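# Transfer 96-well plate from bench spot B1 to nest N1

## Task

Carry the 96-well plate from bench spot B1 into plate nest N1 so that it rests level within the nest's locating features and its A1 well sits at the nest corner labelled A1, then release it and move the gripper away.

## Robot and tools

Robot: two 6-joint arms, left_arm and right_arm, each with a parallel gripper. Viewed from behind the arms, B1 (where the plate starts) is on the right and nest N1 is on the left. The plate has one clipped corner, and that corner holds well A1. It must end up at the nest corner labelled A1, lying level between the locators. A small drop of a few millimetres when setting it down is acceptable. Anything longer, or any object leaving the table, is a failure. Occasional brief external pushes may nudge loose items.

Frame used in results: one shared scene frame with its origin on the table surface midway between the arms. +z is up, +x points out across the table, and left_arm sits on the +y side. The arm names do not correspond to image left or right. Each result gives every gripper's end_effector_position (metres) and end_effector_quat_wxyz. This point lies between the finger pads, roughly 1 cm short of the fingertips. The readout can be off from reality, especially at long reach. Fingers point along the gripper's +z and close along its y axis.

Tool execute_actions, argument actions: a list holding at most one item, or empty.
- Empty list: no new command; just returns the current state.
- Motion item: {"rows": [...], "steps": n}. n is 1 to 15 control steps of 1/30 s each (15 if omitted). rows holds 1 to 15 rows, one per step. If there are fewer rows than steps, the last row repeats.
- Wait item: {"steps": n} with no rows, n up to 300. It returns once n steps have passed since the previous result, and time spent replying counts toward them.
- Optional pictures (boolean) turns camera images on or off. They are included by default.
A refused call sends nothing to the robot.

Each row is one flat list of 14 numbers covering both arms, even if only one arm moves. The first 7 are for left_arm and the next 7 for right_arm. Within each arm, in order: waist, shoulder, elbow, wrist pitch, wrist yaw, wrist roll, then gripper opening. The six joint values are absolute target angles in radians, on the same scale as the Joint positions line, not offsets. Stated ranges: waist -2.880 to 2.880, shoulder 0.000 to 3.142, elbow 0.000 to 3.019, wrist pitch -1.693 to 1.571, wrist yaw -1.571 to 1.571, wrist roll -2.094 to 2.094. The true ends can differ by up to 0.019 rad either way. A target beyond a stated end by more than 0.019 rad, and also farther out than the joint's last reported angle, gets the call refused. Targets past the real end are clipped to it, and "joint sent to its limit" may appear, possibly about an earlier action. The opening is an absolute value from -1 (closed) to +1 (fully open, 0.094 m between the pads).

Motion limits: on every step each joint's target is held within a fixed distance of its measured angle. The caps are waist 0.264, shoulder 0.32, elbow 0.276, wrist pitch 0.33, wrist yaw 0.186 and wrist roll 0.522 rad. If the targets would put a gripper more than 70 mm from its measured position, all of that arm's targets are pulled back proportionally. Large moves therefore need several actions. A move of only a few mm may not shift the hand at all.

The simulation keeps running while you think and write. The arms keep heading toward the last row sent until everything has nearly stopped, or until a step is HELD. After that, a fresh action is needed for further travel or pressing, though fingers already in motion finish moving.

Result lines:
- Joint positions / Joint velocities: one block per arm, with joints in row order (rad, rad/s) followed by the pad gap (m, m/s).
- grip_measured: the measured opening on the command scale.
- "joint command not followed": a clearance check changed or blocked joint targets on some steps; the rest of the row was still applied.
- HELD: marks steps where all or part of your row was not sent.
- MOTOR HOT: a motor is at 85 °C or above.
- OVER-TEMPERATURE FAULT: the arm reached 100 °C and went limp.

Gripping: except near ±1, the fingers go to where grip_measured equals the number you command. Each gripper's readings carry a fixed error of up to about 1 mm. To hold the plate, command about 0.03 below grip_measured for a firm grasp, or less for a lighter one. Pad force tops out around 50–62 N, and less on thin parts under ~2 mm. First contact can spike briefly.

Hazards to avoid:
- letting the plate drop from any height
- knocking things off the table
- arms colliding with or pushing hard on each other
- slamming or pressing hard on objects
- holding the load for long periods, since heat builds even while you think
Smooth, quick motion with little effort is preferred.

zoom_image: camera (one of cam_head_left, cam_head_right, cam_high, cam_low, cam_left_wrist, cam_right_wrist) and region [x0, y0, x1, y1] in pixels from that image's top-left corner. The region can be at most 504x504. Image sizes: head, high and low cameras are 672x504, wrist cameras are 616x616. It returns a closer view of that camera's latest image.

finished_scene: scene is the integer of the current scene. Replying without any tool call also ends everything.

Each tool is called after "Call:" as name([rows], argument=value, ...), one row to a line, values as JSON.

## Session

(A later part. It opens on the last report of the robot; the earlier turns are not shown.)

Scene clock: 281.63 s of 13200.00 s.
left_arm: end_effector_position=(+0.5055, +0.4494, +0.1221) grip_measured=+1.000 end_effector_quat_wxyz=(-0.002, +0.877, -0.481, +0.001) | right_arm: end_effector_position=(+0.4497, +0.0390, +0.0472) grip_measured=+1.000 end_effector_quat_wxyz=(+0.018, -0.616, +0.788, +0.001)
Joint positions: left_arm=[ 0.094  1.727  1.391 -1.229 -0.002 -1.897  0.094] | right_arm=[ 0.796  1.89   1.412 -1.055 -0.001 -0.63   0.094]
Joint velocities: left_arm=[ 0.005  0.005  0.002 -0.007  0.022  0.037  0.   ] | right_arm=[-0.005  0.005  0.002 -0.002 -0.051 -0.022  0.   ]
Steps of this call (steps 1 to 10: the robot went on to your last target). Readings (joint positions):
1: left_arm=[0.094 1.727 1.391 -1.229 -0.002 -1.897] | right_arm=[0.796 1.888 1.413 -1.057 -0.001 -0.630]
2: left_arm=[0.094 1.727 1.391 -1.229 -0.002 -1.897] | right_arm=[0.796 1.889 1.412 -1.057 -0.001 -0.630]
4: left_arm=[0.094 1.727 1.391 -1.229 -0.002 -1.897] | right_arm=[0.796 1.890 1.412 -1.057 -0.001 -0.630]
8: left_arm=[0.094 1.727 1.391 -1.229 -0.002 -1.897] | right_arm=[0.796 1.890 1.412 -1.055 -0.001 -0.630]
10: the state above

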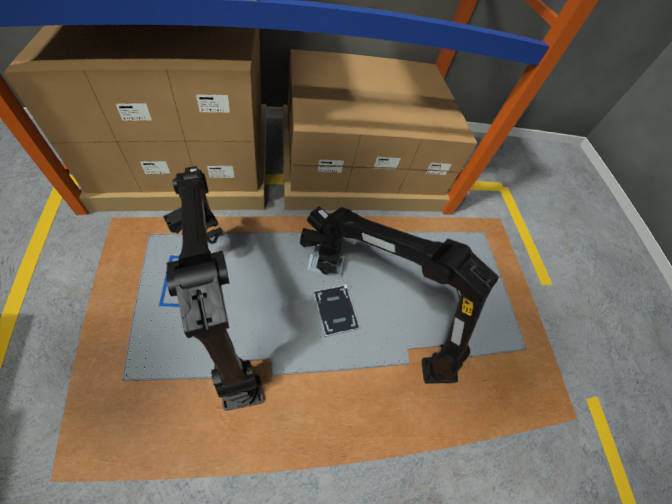

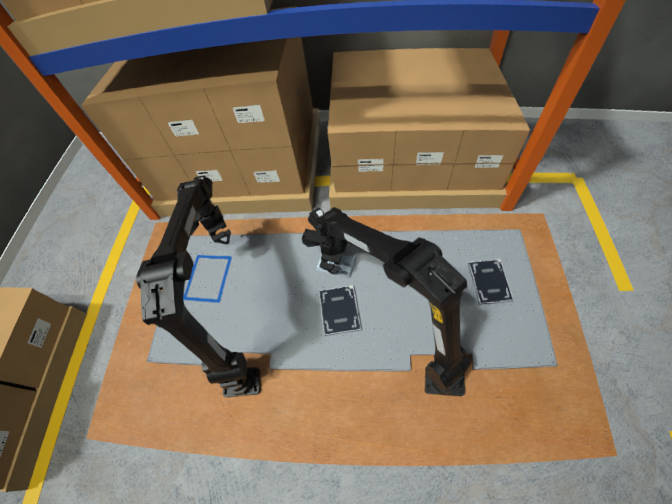

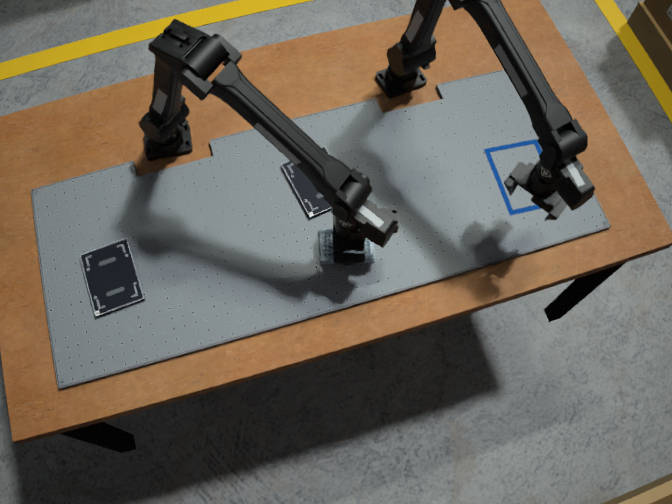

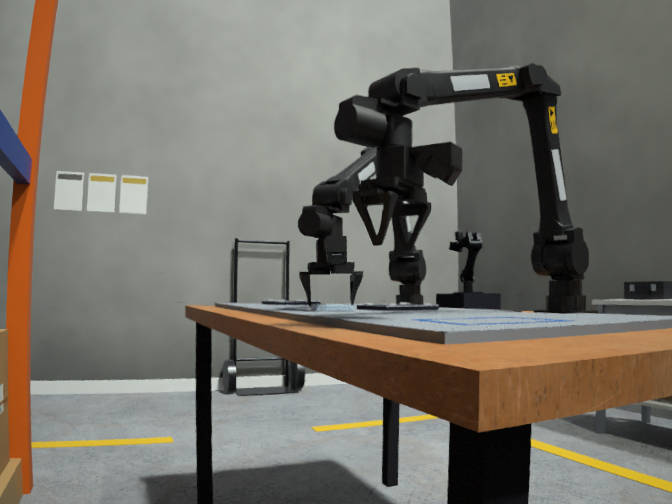

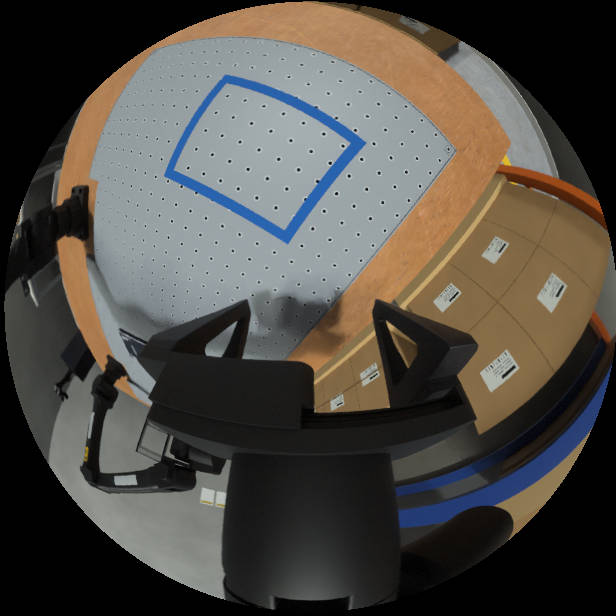

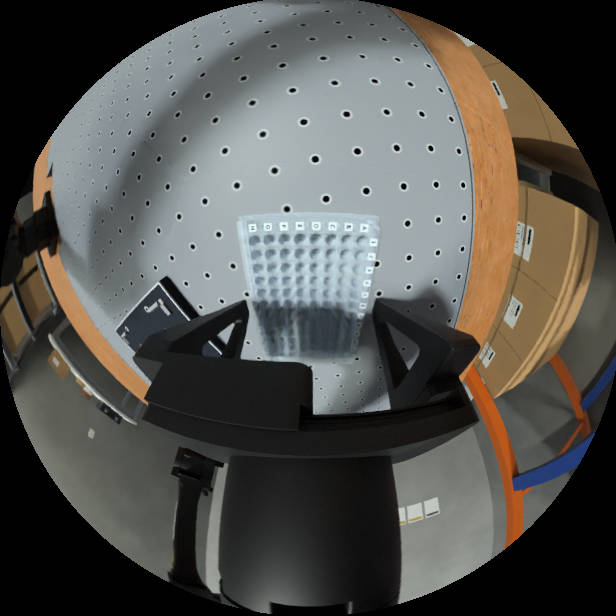

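Call:
execute_actions([
  {"rows":[[0.1,1.70,1.445,-1.24,0,-1.895,1,0.790,1.915,1.400,-1.044,0,-0.645,1],[0.1,1.70,1.445,-1.24,0,-1.895,1,0.790,1.915,1.398,-1.044,0,-0.645,0.97],[0.1,1.70,1.445,-1.24,0,-1.895,1,0.790,1.915,1.396,-1.043,0,-0.645,0.95],[0.1,1.70,1.445,-1.24,0,-1.895,1,0.790,1.915,1.394,-1.042,0,-0.645,0.95],[0.1,1.70,1.445,-1.24,0,-1.895,1,0.790,1.915,1.392,-1.041,0,-0.645,0.95],[0.1,1.70,1.445,-1.24,0,-1.895,1,0.790,1.915,1.392,-1.040,0,-0.645,0.95]],"steps":15},
])

Call:
zoom_image(camera="cam_right_wrist", region=[211,160,411,360])

Call:
zoom_image(camera="cam_low", region=[290,260,390,320])

Scene clock: 288.90 s of 13200.00 s.
left_arm: end_effector_position=(+0.5055, +0.4494, +0.1221) grip_measured=+1.000 end_effector_quat_wxyz=(-0.002, +0.877, -0.481, +0.001) | right_arm: end_effector_position=(+0.4474, +0.0371, +0.0440) grip_measured=+0.953 end_effector_quat_wxyz=(+0.016, -0.616, +0.788, +0.001)
Joint positions: left_arm=[ 0.094  1.727  1.391 -1.229 -0.002 -1.897  0.094] | right_arm=[ 0.796  1.89   1.403 -1.052 -0.001 -0.63   0.092]
Joint velocities: left_arm=[ 0.005  0.005  0.002  0.002 -0.051  0.022  0.   ] | right_arm=[ 0.005 -0.005 -0.002 -0.007 -0.037  0.037 -0.   ]
Steps of this call (steps 1 to 15: the robot went on to your last target; steps 16 to 90: nothing new was sent; then 3.77 s passed at rest; steps 91 to 105: all 15 steps of this action). Readings (joint positions):
91: left_arm=[0.094 1.727 1.391 -1.229 -0.002 -1.897] | right_arm=[0.796 1.890 1.412 -1.055 -0.001 -0.630]
92: left_arm=[0.094 1.727 1.391 -1.229 -0.002 -1.897] | right_arm=[0.796 1.890 1.412 -1.055 -0.001 -0.630]
94: left_arm=[0.094 1.727 1.391 -1.229 -0.002 -1.897] | right_arm=[0.796 1.890 1.411 -1.055 -0.001 -0.630]
98: left_arm=[0.094 1.727 1.391 -1.229 -0.002 -1.897] | right_arm=[0.796 1.890 1.405 -1.052 -0.001 -0.630]
105: the state above

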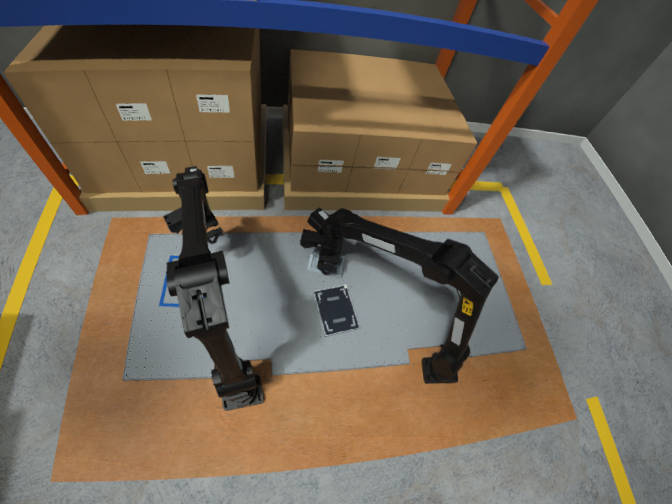

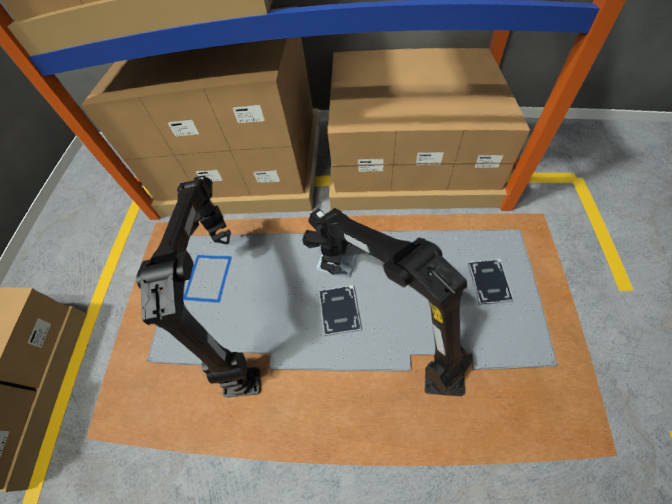

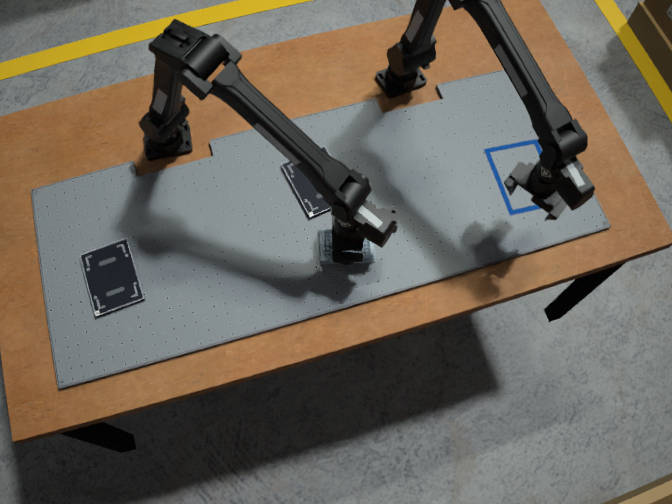

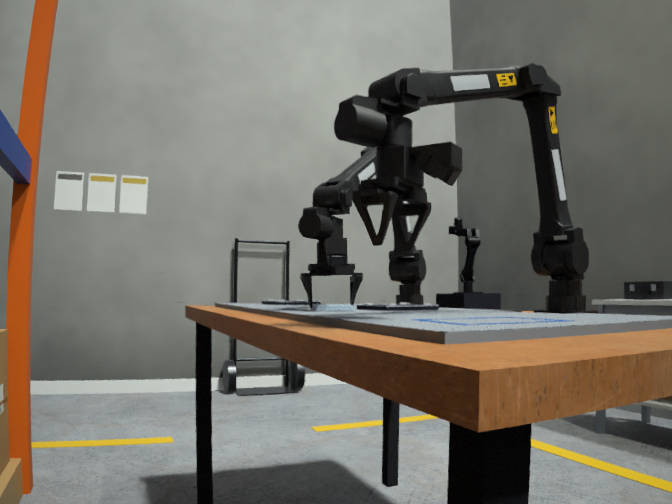

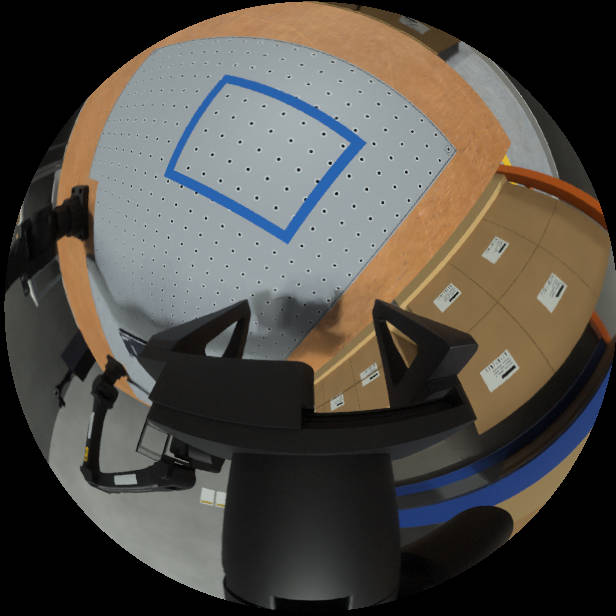

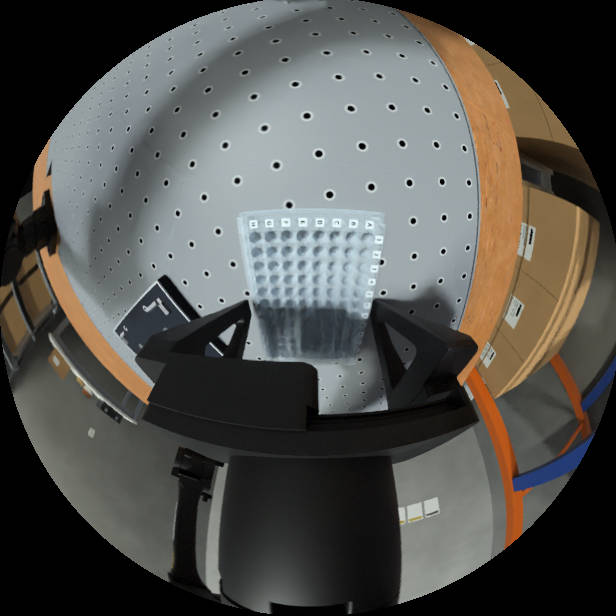

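Region (211, 160, 411, 360) of cam_right_wrist's 616x616 image, scaled by 2.520, with more detail than that image has.

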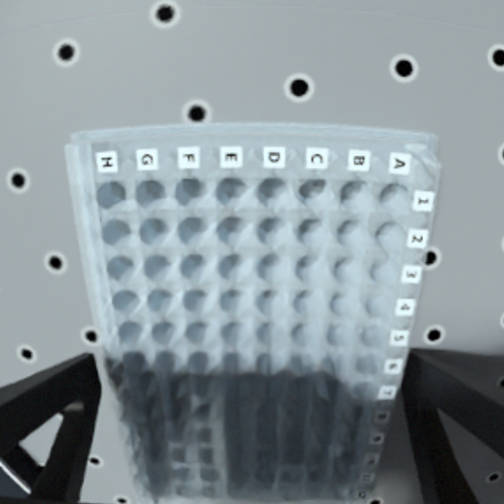

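Region (290, 260, 390, 320) of cam_low's 672x504 image, scaled by 5.040, with more detail than that image has; it fills the top 302 rows of this view, and the rest is white.

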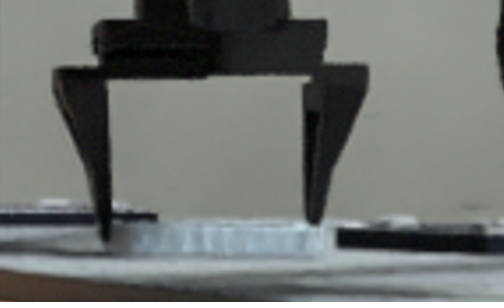

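Call:
execute_actions([
  {"rows":[[0.1,1.70,1.445,-1.24,0,-1.895,1,0.790,1.91,1.394,-1.042,0,-0.64,0.92],[0.1,1.70,1.445,-1.24,0,-1.895,1,0.790,1.91,1.394,-1.042,0,-0.64,0.89],[0.1,1.70,1.445,-1.24,0,-1.895,1,0.790,1.91,1.394,-1.042,0,-0.64,0.86],[0.1,1.70,1.445,-1.24,0,-1.895,1,0.790,1.91,1.394,-1.042,0,-0.64,0.83],[0.1,1.70,1.445,-1.24,0,-1.895,1,0.790,1.91,1.394,-1.042,0,-0.64,0.80],[0.1,1.70,1.445,-1.24,0,-1.895,1,0.790,1.91,1.394,-1.042,0,-0.64,0.78],[0.1,1.70,1.445,-1.24,0,-1.895,1,0.790,1.91,1.394,-1.042,0,-0.64,0.76],[0.1,1.70,1.445,-1.24,0,-1.895,1,0.790,1.91,1.394,-1.042,0,-0.64,0.745],[0.1,1.70,1.445,-1.24,0,-1.895,1,0.790,1.91,1.394,-1.042,0,-0.64,0.735],[0.1,1.70,1.445,-1.24,0,-1.895,1,0.790,1.91,1.394,-1.042,0,-0.64,0.725],[0.1,1.70,1.445,-1.24,0,-1.895,1,0.790,1.91,1.394,-1.042,0,-0.64,0.715],[0.1,1.70,1.445,-1.24,0,-1.895,1,0.790,1.91,1.394,-1.042,0,-0.64,0.705],[0.1,1.70,1.445,-1.24,0,-1.895,1,0.790,1.91,1.394,-1.042,0,-0.64,0.695],[0.1,1.70,1.445,-1.24,0,-1.895,1,0.790,1.91,1.394,-1.042,0,-0.64,0.69]],"steps":15},
], pictures=false)

Call:
execute_actions([
  {"steps":8},
])

Call:
zoom_image(camera="cam_right_wrist", region=[211,160,411,360])

Scene clock: 296.20 s of 13200.00 s.
left_arm: end_effector_position=(+0.5055, +0.4494, +0.1221) grip_measured=+1.000 end_effector_quat_wxyz=(-0.002, +0.877, -0.481, +0.001) | right_arm: end_effector_position=(+0.4475, +0.0371, +0.0440) grip_measured=+0.719 end_effector_quat_wxyz=(+0.016, -0.616, +0.788, +0.001)
Joint positions: left_arm=[ 0.094  1.727  1.391 -1.229 -0.002 -1.897  0.094] | right_arm=[ 0.796  1.89   1.403 -1.052 -0.001 -0.63   0.081]
Joint velocities: left_arm=[-0.005 -0.015  0.012 -0.002 -0.007  0.037  0.   ] | right_arm=[0.015 0.005 0.007 0.002 0.051 0.007 0.   ]
Steps of this call (steps 1 to 15: the robot went on to your last target; steps 16 to 90: nothing new was sent; then 3.80 s passed at rest; steps 91 to 105: all 15 steps of this action). Readings (joint positions):
91: left_arm=[0.094 1.727 1.391 -1.229 -0.002 -1.897] | right_arm=[0.796 1.890 1.403 -1.052 -0.001 -0.630]
92: left_arm=[0.094 1.727 1.391 -1.229 -0.002 -1.897] | right_arm=[0.796 1.890 1.403 -1.052 -0.001 -0.630]
94: left_arm=[0.094 1.727 1.391 -1.229 -0.002 -1.897] | right_arm=[0.796 1.890 1.403 -1.052 -0.001 -0.630]
98: left_arm=[0.094 1.727 1.391 -1.229 -0.002 -1.897] | right_arm=[0.796 1.890 1.403 -1.052 -0.001 -0.630]
105: the state above

Scene clock: 296.47 s of 13200.00 s.
left_arm: end_effector_position=(+0.5055, +0.4494, +0.1221) grip_measured=+1.000 end_effector_quat_wxyz=(-0.002, +0.877, -0.481, +0.001) | right_arm: end_effector_position=(+0.4475, +0.0371, +0.0440) grip_measured=+0.719 end_effector_quat_wxyz=(+0.016, -0.616, +0.788, +0.001)
Joint positions: left_arm=[ 0.094  1.727  1.391 -1.229 -0.002 -1.897  0.094] | right_arm=[ 0.796  1.89   1.403 -1.052 -0.001 -0.63   0.081]
Joint velocities: left_arm=[-0.005  0.005 -0.017 -0.007 -0.007 -0.022  0.   ] | right_arm=[ 0.005  0.005  0.017 -0.012  0.066 -0.007 -0.   ]
Steps of this call (steps 1 to 8: the robot went on to your last target). Readings (joint positions):
1: left_arm=[0.094 1.727 1.391 -1.229 -0.002 -1.897] | right_arm=[0.796 1.890 1.403 -1.052 -0.001 -0.630]
2: left_arm=[0.094 1.727 1.391 -1.229 -0.002 -1.897] | right_arm=[0.796 1.890 1.403 -1.052 -0.001 -0.630]
4: left_arm=[0.094 1.727 1.391 -1.229 -0.002 -1.897] | right_arm=[0.796 1.890 1.403 -1.052 -0.001 -0.630]
8: the state above

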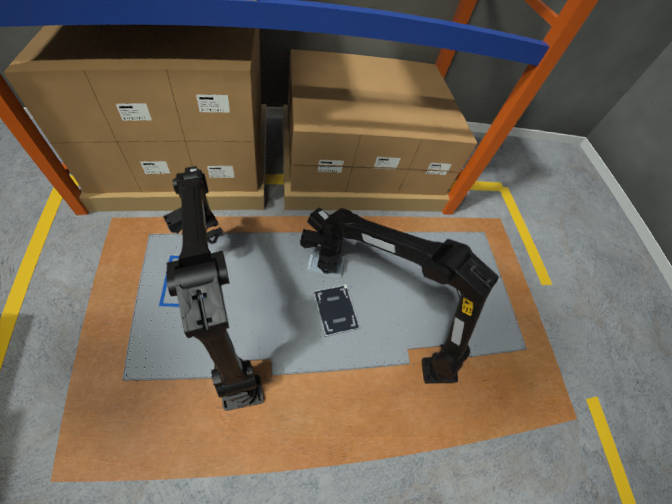

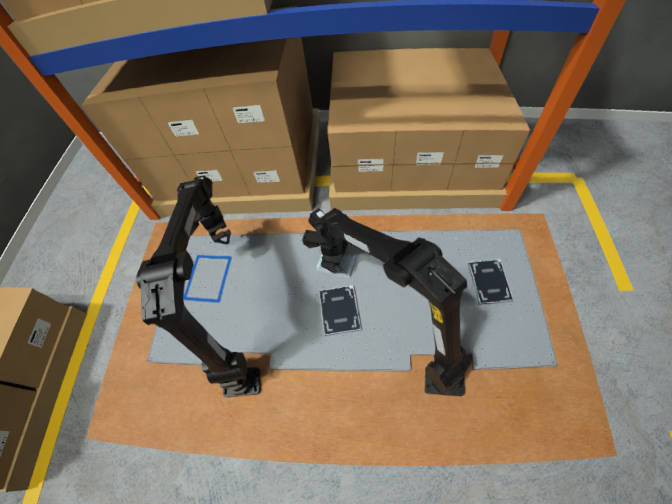

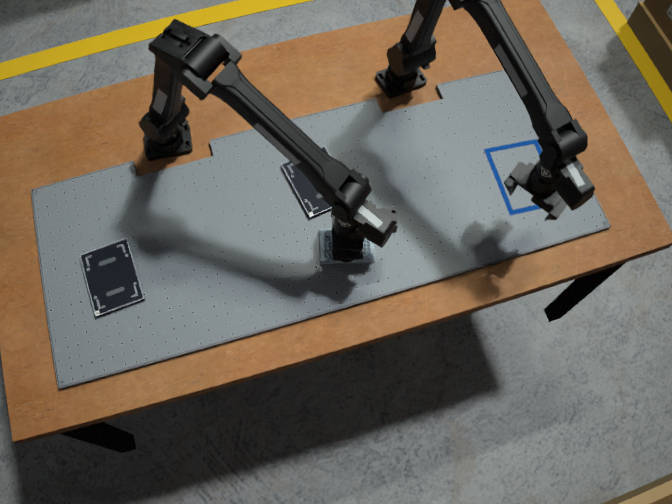

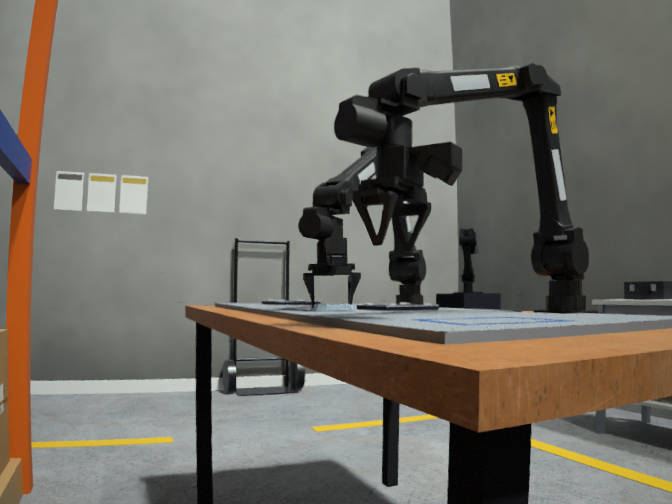

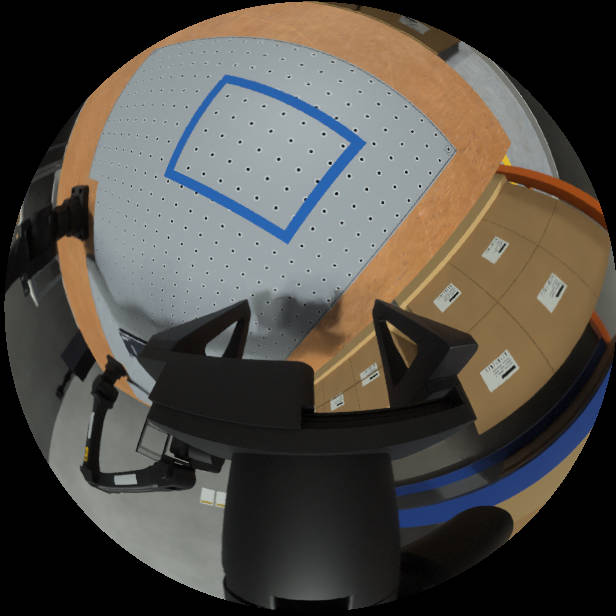

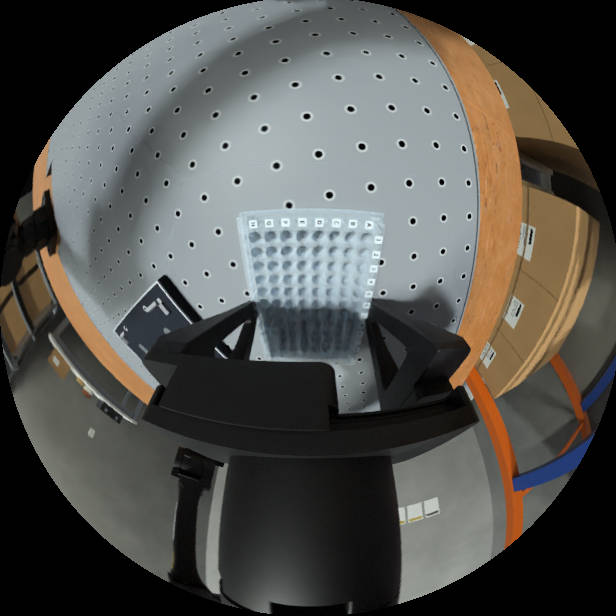

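Region (211, 160, 411, 360) of cam_right_wrist's 616x616 image, scaled by 2.520, with more detail than that image has.

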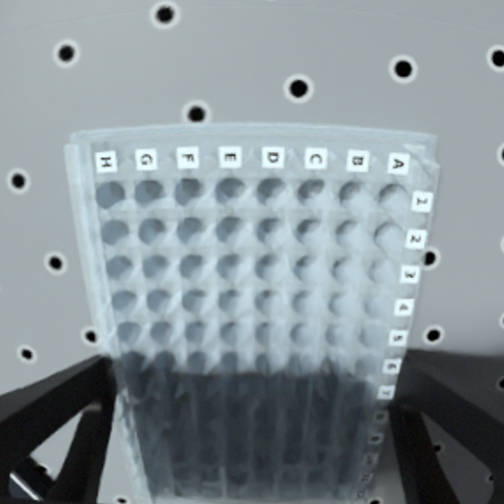

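Call:
execute_actions([
  {"rows":[[0.1,1.70,1.445,-1.24,0,-1.895,1,0.79,1.868,1.44,-1.055,0,-0.64,0.69],[0.1,1.70,1.445,-1.24,0,-1.895,1,0.79,1.864,1.455,-1.06,0,-0.64,0.69],[0.1,1.70,1.445,-1.24,0,-1.895,1,0.79,1.860,1.462,-1.064,0,-0.64,0.69],[0.1,1.70,1.445,-1.24,0,-1.895,1,0.79,1.856,1.467,-1.069,0,-0.64,0.69],[0.1,1.70,1.445,-1.24,0,-1.895,1,0.79,1.851,1.473,-1.077,0,-0.64,0.69],[0.1,1.70,1.445,-1.24,0,-1.895,1,0.79,1.846,1.480,-1.087,0,-0.64,0.69],[0.1,1.70,1.445,-1.24,0,-1.895,1,0.79,1.840,1.488,-1.099,0,-0.64,0.69],[0.1,1.70,1.445,-1.24,0,-1.895,1,0.79,1.834,1.496,-1.113,0,-0.64,0.69],[0.1,1.70,1.445,-1.24,0,-1.895,1,0.79,1.828,1.505,-1.128,0,-0.64,0.69],[0.1,1.70,1.445,-1.24,0,-1.895,1,0.79,1.823,1.514,-1.143,0,-0.64,0.69],[0.1,1.70,1.445,-1.24,0,-1.895,1,0.79,1.818,1.522,-1.158,0,-0.64,0.69],[0.1,1.70,1.445,-1.24,0,-1.895,1,0.79,1.814,1.529,-1.172,0,-0.64,0.69],[0.1,1.70,1.445,-1.24,0,-1.895,1,0.79,1.811,1.535,-1.185,0,-0.64,0.69],[0.1,1.70,1.445,-1.24,0,-1.895,1,0.79,1.809,1.538,-1.195,0,-0.64,0.69],[0.1,1.70,1.445,-1.24,0,-1.895,1,0.79,1.808,1.540,-1.202,0,-0.64,0.69]],"steps":15},
], pictures=false)

Call:
execute_actions([
  {"rows":[[0.1,1.70,1.445,-1.24,0,-1.895,1,0.788,1.807,1.539,-1.203,0,-0.64,0.69],[0.1,1.70,1.445,-1.24,0,-1.895,1,0.783,1.806,1.537,-1.202,0,-0.64,0.69],[0.1,1.70,1.445,-1.24,0,-1.895,1,0.774,1.804,1.533,-1.201,0,-0.64,0.69],[0.1,1.70,1.445,-1.24,0,-1.895,1,0.762,1.800,1.528,-1.200,0,-0.641,0.69],[0.1,1.70,1.445,-1.24,0,-1.895,1,0.747,1.796,1.521,-1.198,0,-0.641,0.69],[0.1,1.70,1.445,-1.24,0,-1.895,1,0.729,1.791,1.513,-1.196,0,-0.641,0.69],[0.1,1.70,1.445,-1.24,0,-1.895,1,0.708,1.786,1.504,-1.194,0,-0.642,0.69],[0.1,1.70,1.445,-1.24,0,-1.895,1,0.685,1.779,1.494,-1.191,0,-0.642,0.69],[0.1,1.70,1.445,-1.24,0,-1.895,1,0.660,1.773,1.483,-1.189,0,-0.643,0.69],[0.1,1.70,1.445,-1.24,0,-1.895,1,0.632,1.765,1.471,-1.185,0,-0.644,0.69],[0.1,1.70,1.445,-1.24,0,-1.895,1,0.602,1.757,1.458,-1.182,0,-0.644,0.69],[0.1,1.70,1.445,-1.24,0,-1.895,1,0.570,1.748,1.444,-1.179,0,-0.645,0.69],[0.1,1.70,1.445,-1.24,0,-1.895,1,0.537,1.739,1.429,-1.175,0,-0.646,0.69],[0.1,1.70,1.445,-1.24,0,-1.895,1,0.502,1.730,1.413,-1.171,0,-0.647,0.69],[0.1,1.70,1.445,-1.24,0,-1.895,1,0.465,1.720,1.397,-1.167,0,-0.648,0.69]],"steps":15},
], pictures=false)

Call:
execute_actions([
  {"rows":[[0.1,1.70,1.445,-1.24,0,-1.895,1,0.428,1.709,1.381,-1.163,0,-0.649,0.69],[0.1,1.70,1.445,-1.24,0,-1.895,1,0.389,1.699,1.364,-1.158,0,-0.65,0.69],[0.1,1.70,1.445,-1.24,0,-1.895,1,0.349,1.688,1.346,-1.154,0,-0.651,0.69],[0.1,1.70,1.445,-1.24,0,-1.895,1,0.309,1.677,1.329,-1.150,0,-0.652,0.69],[0.1,1.70,1.445,-1.24,0,-1.895,1,0.268,1.666,1.311,-1.145,0,-0.653,0.69],[0.1,1.70,1.445,-1.24,0,-1.895,1,0.226,1.655,1.292,-1.140,0,-0.654,0.69],[0.1,1.70,1.445,-1.24,0,-1.895,1,0.185,1.643,1.274,-1.136,0,-0.655,0.69],[0.1,1.70,1.445,-1.24,0,-1.895,1,0.143,1.632,1.256,-1.131,0,-0.656,0.69],[0.1,1.70,1.445,-1.24,0,-1.895,1,0.102,1.620,1.238,-1.127,0,-0.657,0.69],[0.1,1.70,1.445,-1.24,0,-1.895,1,0.060,1.609,1.219,-1.122,0,-0.658,0.69],[0.1,1.70,1.445,-1.24,0,-1.895,1,0.019,1.598,1.201,-1.117,0,-0.659,0.69],[0.1,1.70,1.445,-1.24,0,-1.895,1,-0.021,1.587,1.184,-1.113,0,-0.66,0.69],[0.1,1.70,1.445,-1.24,0,-1.895,1,-0.061,1.576,1.166,-1.109,0,-0.661,0.69],[0.1,1.70,1.445,-1.24,0,-1.895,1,-0.100,1.566,1.149,-1.104,0,-0.662,0.69],[0.1,1.70,1.445,-1.24,0,-1.895,1,-0.137,1.555,1.133,-1.100,0,-0.663,0.69]],"steps":15},
], pictures=false)

Call:
execute_actions([
  {"rows":[[0.1,1.70,1.445,-1.24,0,-1.895,1,-0.174,1.545,1.117,-1.096,0,-0.664,0.69],[0.1,1.70,1.445,-1.24,0,-1.895,1,-0.209,1.536,1.101,-1.092,0,-0.665,0.69],[0.1,1.70,1.445,-1.24,0,-1.895,1,-0.242,1.527,1.086,-1.088,0,-0.666,0.69],[0.1,1.70,1.445,-1.24,0,-1.895,1,-0.274,1.518,1.073,-1.085,0,-0.667,0.69],[0.1,1.70,1.445,-1.24,0,-1.895,1,-0.304,1.510,1.059,-1.082,0,-0.668,0.69],[0.1,1.70,1.445,-1.24,0,-1.895,1,-0.332,1.502,1.047,-1.078,0,-0.668,0.69],[0.1,1.70,1.445,-1.24,0,-1.895,1,-0.357,1.496,1.036,-1.076,0,-0.669,0.69],[0.1,1.70,1.445,-1.24,0,-1.895,1,-0.380,1.489,1.026,-1.073,0,-0.669,0.69],[0.1,1.70,1.445,-1.24,0,-1.895,1,-0.401,1.484,1.017,-1.071,0,-0.67,0.69],[0.1,1.70,1.445,-1.24,0,-1.895,1,-0.419,1.479,1.009,-1.069,0,-0.67,0.69],[0.1,1.70,1.445,-1.24,0,-1.895,1,-0.434,1.475,1.002,-1.067,0,-0.67,0.69],[0.1,1.70,1.445,-1.24,0,-1.895,1,-0.446,1.471,0.997,-1.066,0,-0.67,0.69],[0.1,1.70,1.445,-1.24,0,-1.895,1,-0.453,1.469,0.993,-1.065,0,-0.67,0.69],[0.1,1.70,1.445,-1.24,0,-1.895,1,-0.457,1.468,0.991,-1.064,0,-0.67,0.69],[0.1,1.70,1.445,-1.24,0,-1.895,1,-0.458,1.467,0.990,-1.064,0,-0.67,0.69]],"steps":15},
], pictures=false)

Call:
execute_actions([
  {"steps":20},
])

Call:
zoom_image(camera="cam_right_wrist", region=[211,160,411,360])

Scene clock: 333.63 s of 13200.00 s.
left_arm: end_effector_position=(+0.5055, +0.4494, +0.1221) grip_measured=+1.000 end_effector_quat_wxyz=(-0.002, +0.877, -0.481, +0.001) | right_arm: end_effector_position=(+0.4441, +0.0343, +0.0780) grip_measured=+0.719 end_effector_quat_wxyz=(-0.002, -0.616, +0.788, +0.001)
Joint positions: left_arm=[ 0.094  1.727  1.391 -1.229 -0.002 -1.897  0.094] | right_arm=[ 0.796  1.863  1.46  -1.173 -0.001 -0.63   0.081]
Joint velocities: left_arm=[-0.005 -0.005 -0.002 -0.007  0.037 -0.037  0.   ] | right_arm=[ 0.005 -0.19   0.222 -0.32  -0.007  0.022 -0.001]
Steps of this call (steps 1 to 15: the robot went on to your last target; steps 16 to 90: nothing new was sent; then 33.67 s passed at rest; steps 91 to 105: all 15 steps of this action). Readings (joint positions):
91: left_arm=[0.094 1.727 1.391 -1.229 -0.002 -1.897] | right_arm=[0.796 1.890 1.403 -1.052 -0.001 -0.630]
92: left_arm=[0.094 1.727 1.391 -1.229 -0.002 -1.897] | right_arm=[0.796 1.890 1.403 -1.052 -0.001 -0.630]
94: left_arm=[0.094 1.727 1.391 -1.229 -0.002 -1.897] | right_arm=[0.796 1.890 1.403 -1.053 -0.001 -0.630]
98: left_arm=[0.094 1.727 1.391 -1.229 -0.002 -1.897] | right_arm=[0.796 1.890 1.413 -1.082 -0.001 -0.630]
105: the state above

Scene clock: 334.13 s of 13200.00 s.
left_arm: end_effector_position=(+0.5055, +0.4494, +0.1221) grip_measured=+1.000 end_effector_quat_wxyz=(-0.002, +0.877, -0.481, +0.001) | right_arm: end_effector_position=(+0.5110, -0.0795, +0.1127) grip_measured=+0.719 end_effector_quat_wxyz=(+0.026, -0.516, +0.856, -0.002)
Joint positions: left_arm=[ 0.094  1.727  1.391 -1.229 -0.002 -1.897  0.094] | right_arm=[ 0.553  1.783  1.441 -1.178 -0.001 -0.631  0.081]
Joint velocities: left_arm=[-0.005 -0.034 -0.022 -0.002 -0.037 -0.066  0.   ] | right_arm=[-1.167 -0.298 -0.398  0.105  0.022 -0.007  0.001]
Steps of this call (steps 1 to 15: all 15 steps of this action). Readings (joint positions):
1: left_arm=[0.094 1.727 1.391 -1.229 -0.002 -1.897] | right_arm=[0.796 1.856 1.466 -1.181 -0.001 -0.630]
2: left_arm=[0.094 1.727 1.391 -1.229 -0.002 -1.897] | right_arm=[0.796 1.849 1.471 -1.186 -0.001 -0.630]
4: left_arm=[0.094 1.727 1.391 -1.229 -0.002 -1.897] | right_arm=[0.793 1.836 1.475 -1.188 -0.001 -0.630]
8: left_arm=[0.094 1.727 1.391 -1.229 -0.002 -1.897] | right_arm=[0.757 1.819 1.475 -1.188 -0.001 -0.630]
15: the state above

Scene clock: 334.63 s of 13200.00 s.
left_arm: end_effector_position=(+0.5055, +0.4494, +0.1221) grip_measured=+1.000 end_effector_quat_wxyz=(-0.002, +0.877, -0.481, +0.001) | right_arm: end_effector_position=(+0.4734, -0.3964, +0.0986) grip_measured=+0.719 end_effector_quat_wxyz=(+0.008, -0.231, +0.973, -0.003)
Joint positions: left_arm=[ 0.094  1.727  1.391 -1.229 -0.002 -1.897  0.094] | right_arm=[-0.078  1.611  1.174 -1.117 -0.001 -0.643  0.081]
Joint velocities: left_arm=[ 0.015 -0.005  0.002 -0.012 -0.037 -0.022  0.   ] | right_arm=[-1.128 -0.327 -0.491  0.149 -0.022 -0.007 -0.001]
Steps of this call (steps 1 to 15: all 15 steps of this action). Readings (joint positions):
1: left_arm=[0.094 1.727 1.391 -1.229 -0.002 -1.897] | right_arm=[0.512 1.772 1.425 -1.174 -0.001 -0.631]
2: left_arm=[0.094 1.727 1.391 -1.229 -0.002 -1.897] | right_arm=[0.469 1.761 1.409 -1.171 -0.001 -0.632]
4: left_arm=[0.094 1.727 1.391 -1.229 -0.002 -1.897] | right_arm=[0.381 1.738 1.373 -1.163 -0.001 -0.633]
8: left_arm=[0.094 1.727 1.391 -1.229 -0.002 -1.897] | right_arm=[0.207 1.693 1.301 -1.146 -0.001 -0.636]
15: the state above

Scene clock: 335.13 s of 13200.00 s.
left_arm: end_effector_position=(+0.5055, +0.4494, +0.1221) grip_measured=+1.000 end_effector_quat_wxyz=(-0.002, +0.877, -0.481, +0.001) | right_arm: end_effector_position=(+0.3617, -0.5269, +0.0851) grip_measured=+0.719 end_effector_quat_wxyz=(-0.002, -0.047, +0.999, +0.001)
Joint positions: left_arm=[ 0.094  1.727  1.391 -1.229 -0.002 -1.897  0.094] | right_arm=[-0.46   1.499  1.002 -1.078 -0.    -0.653  0.081]
Joint velocities: left_arm=[ 0.005 -0.005 -0.002 -0.007 -0.022  0.037  0.   ] | right_arm=[-0.142 -0.063 -0.085  0.002 -0.037 -0.11   0.   ]
Steps of this call (steps 1 to 15: all 15 steps of this action). Readings (joint positions):
1: left_arm=[0.094 1.727 1.391 -1.229 -0.002 -1.897] | right_arm=[-0.116 1.600 1.157 -1.112 -0.001 -0.644]
2: left_arm=[0.094 1.727 1.391 -1.229 -0.002 -1.897] | right_arm=[-0.154 1.589 1.140 -1.108 -0.001 -0.645]
4: left_arm=[0.094 1.727 1.391 -1.229 -0.002 -1.897] | right_arm=[-0.225 1.568 1.109 -1.101 -0.001 -0.647]
8: left_arm=[0.094 1.727 1.391 -1.229 -0.002 -1.897] | right_arm=[-0.347 1.533 1.055 -1.089 -0.000 -0.650]
15: the state above

Scene clock: 335.80 s of 13200.00 s.
left_arm: end_effector_position=(+0.5055, +0.4494, +0.1221) grip_measured=+1.000 end_effector_quat_wxyz=(-0.002, +0.877, -0.481, +0.001) | right_arm: end_effector_position=(+0.3607, -0.5279, +0.0848) grip_measured=+0.719 end_effector_quat_wxyz=(-0.001, -0.046, +0.999, +0.001)
Joint positions: left_arm=[ 0.094  1.727  1.391 -1.229 -0.002 -1.897  0.094] | right_arm=[-0.463  1.497  0.999 -1.075 -0.    -0.655  0.081]
Joint velocities: left_arm=[-0.005 -0.015 -0.007 -0.007  0.007 -0.007  0.   ] | right_arm=[-0.005 -0.005 -0.002 -0.017 -0.007  0.007 -0.001]
Steps of this call (steps 1 to 15: the robot went on to your last target; steps 16 to 20: nothing new was sent). Readings (joint positions):
1: left_arm=[0.094 1.727 1.391 -1.229 -0.002 -1.897] | right_arm=[-0.463 1.497 1.000 -1.078 -0.000 -0.653]
2: left_arm=[0.094 1.727 1.391 -1.229 -0.002 -1.897] | right_arm=[-0.463 1.497 0.999 -1.078 -0.000 -0.653]
4: left_arm=[0.094 1.727 1.391 -1.229 -0.002 -1.897] | right_arm=[-0.463 1.497 0.999 -1.076 -0.000 -0.654]
8: left_arm=[0.094 1.727 1.391 -1.229 -0.002 -1.897] | right_arm=[-0.463 1.497 0.999 -1.075 -0.000 -0.654]
20: the state above
All arms were judged still, so your last target was given up. Only a new action makes them travel on or press farther. Fingers that are still opening or closing keep moving.

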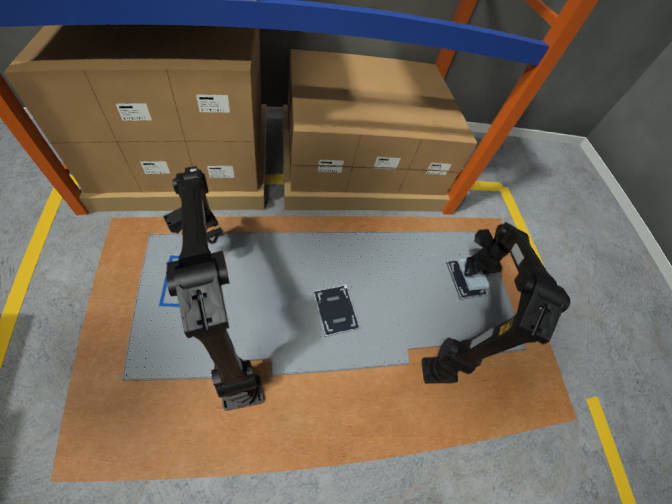

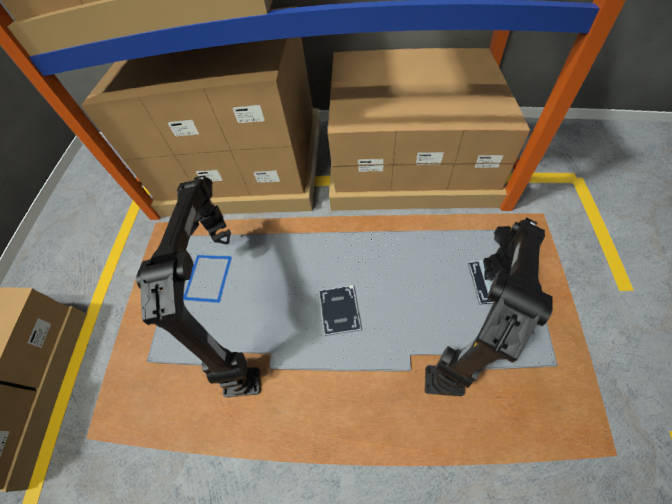

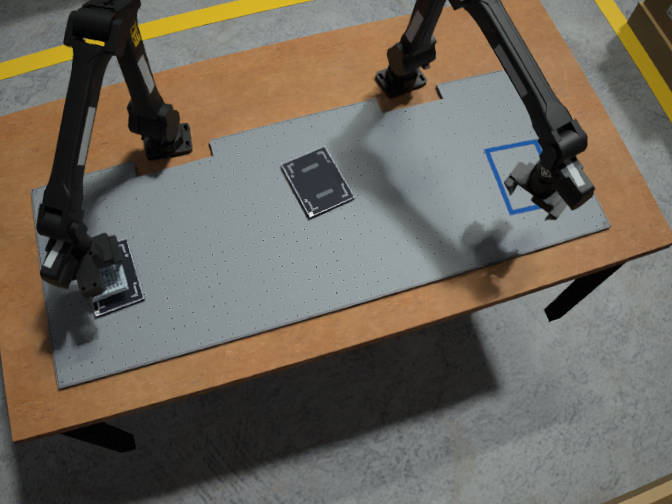

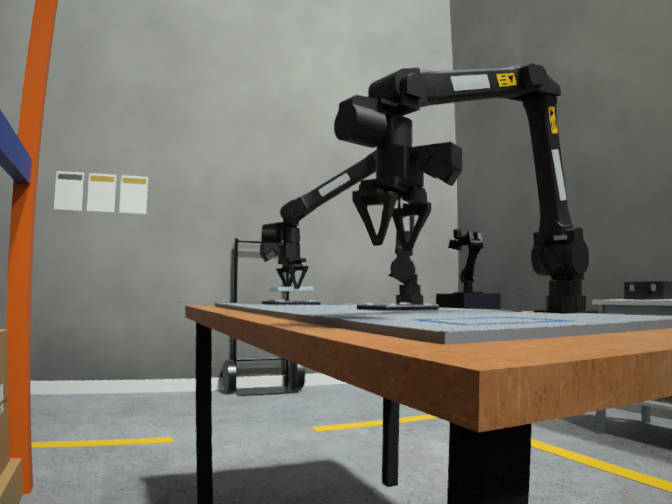

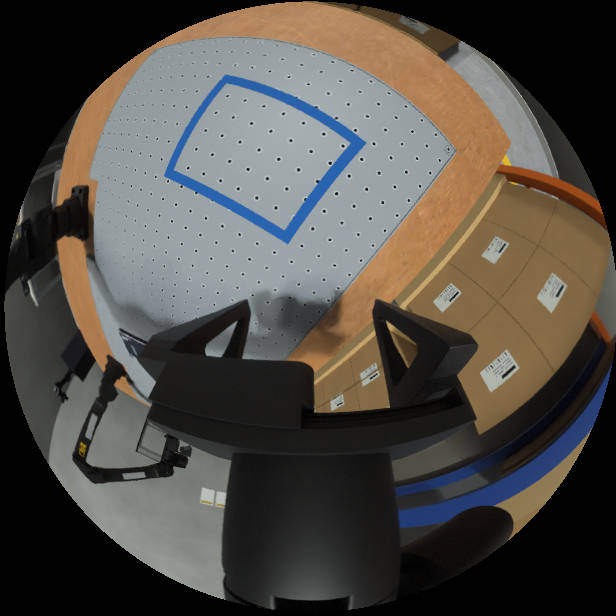

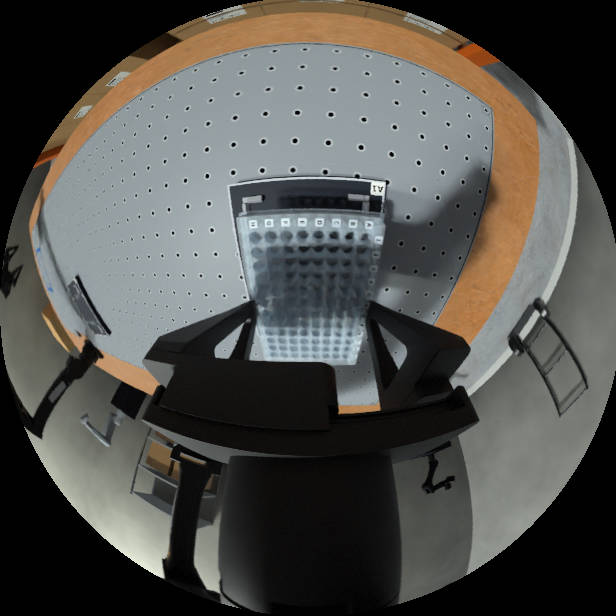

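Region (211, 160, 411, 360) of cam_right_wrist's 616x616 image, scaled by 2.520, with more detail than that image has.

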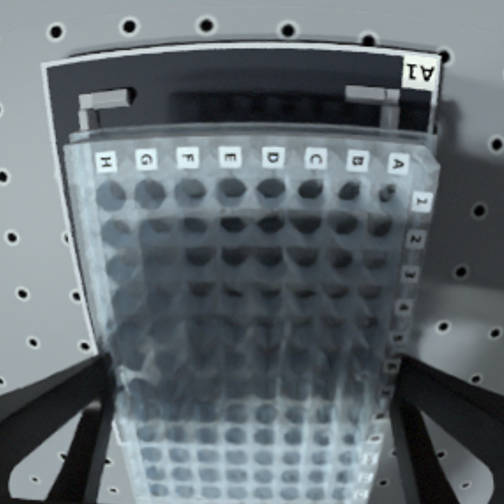

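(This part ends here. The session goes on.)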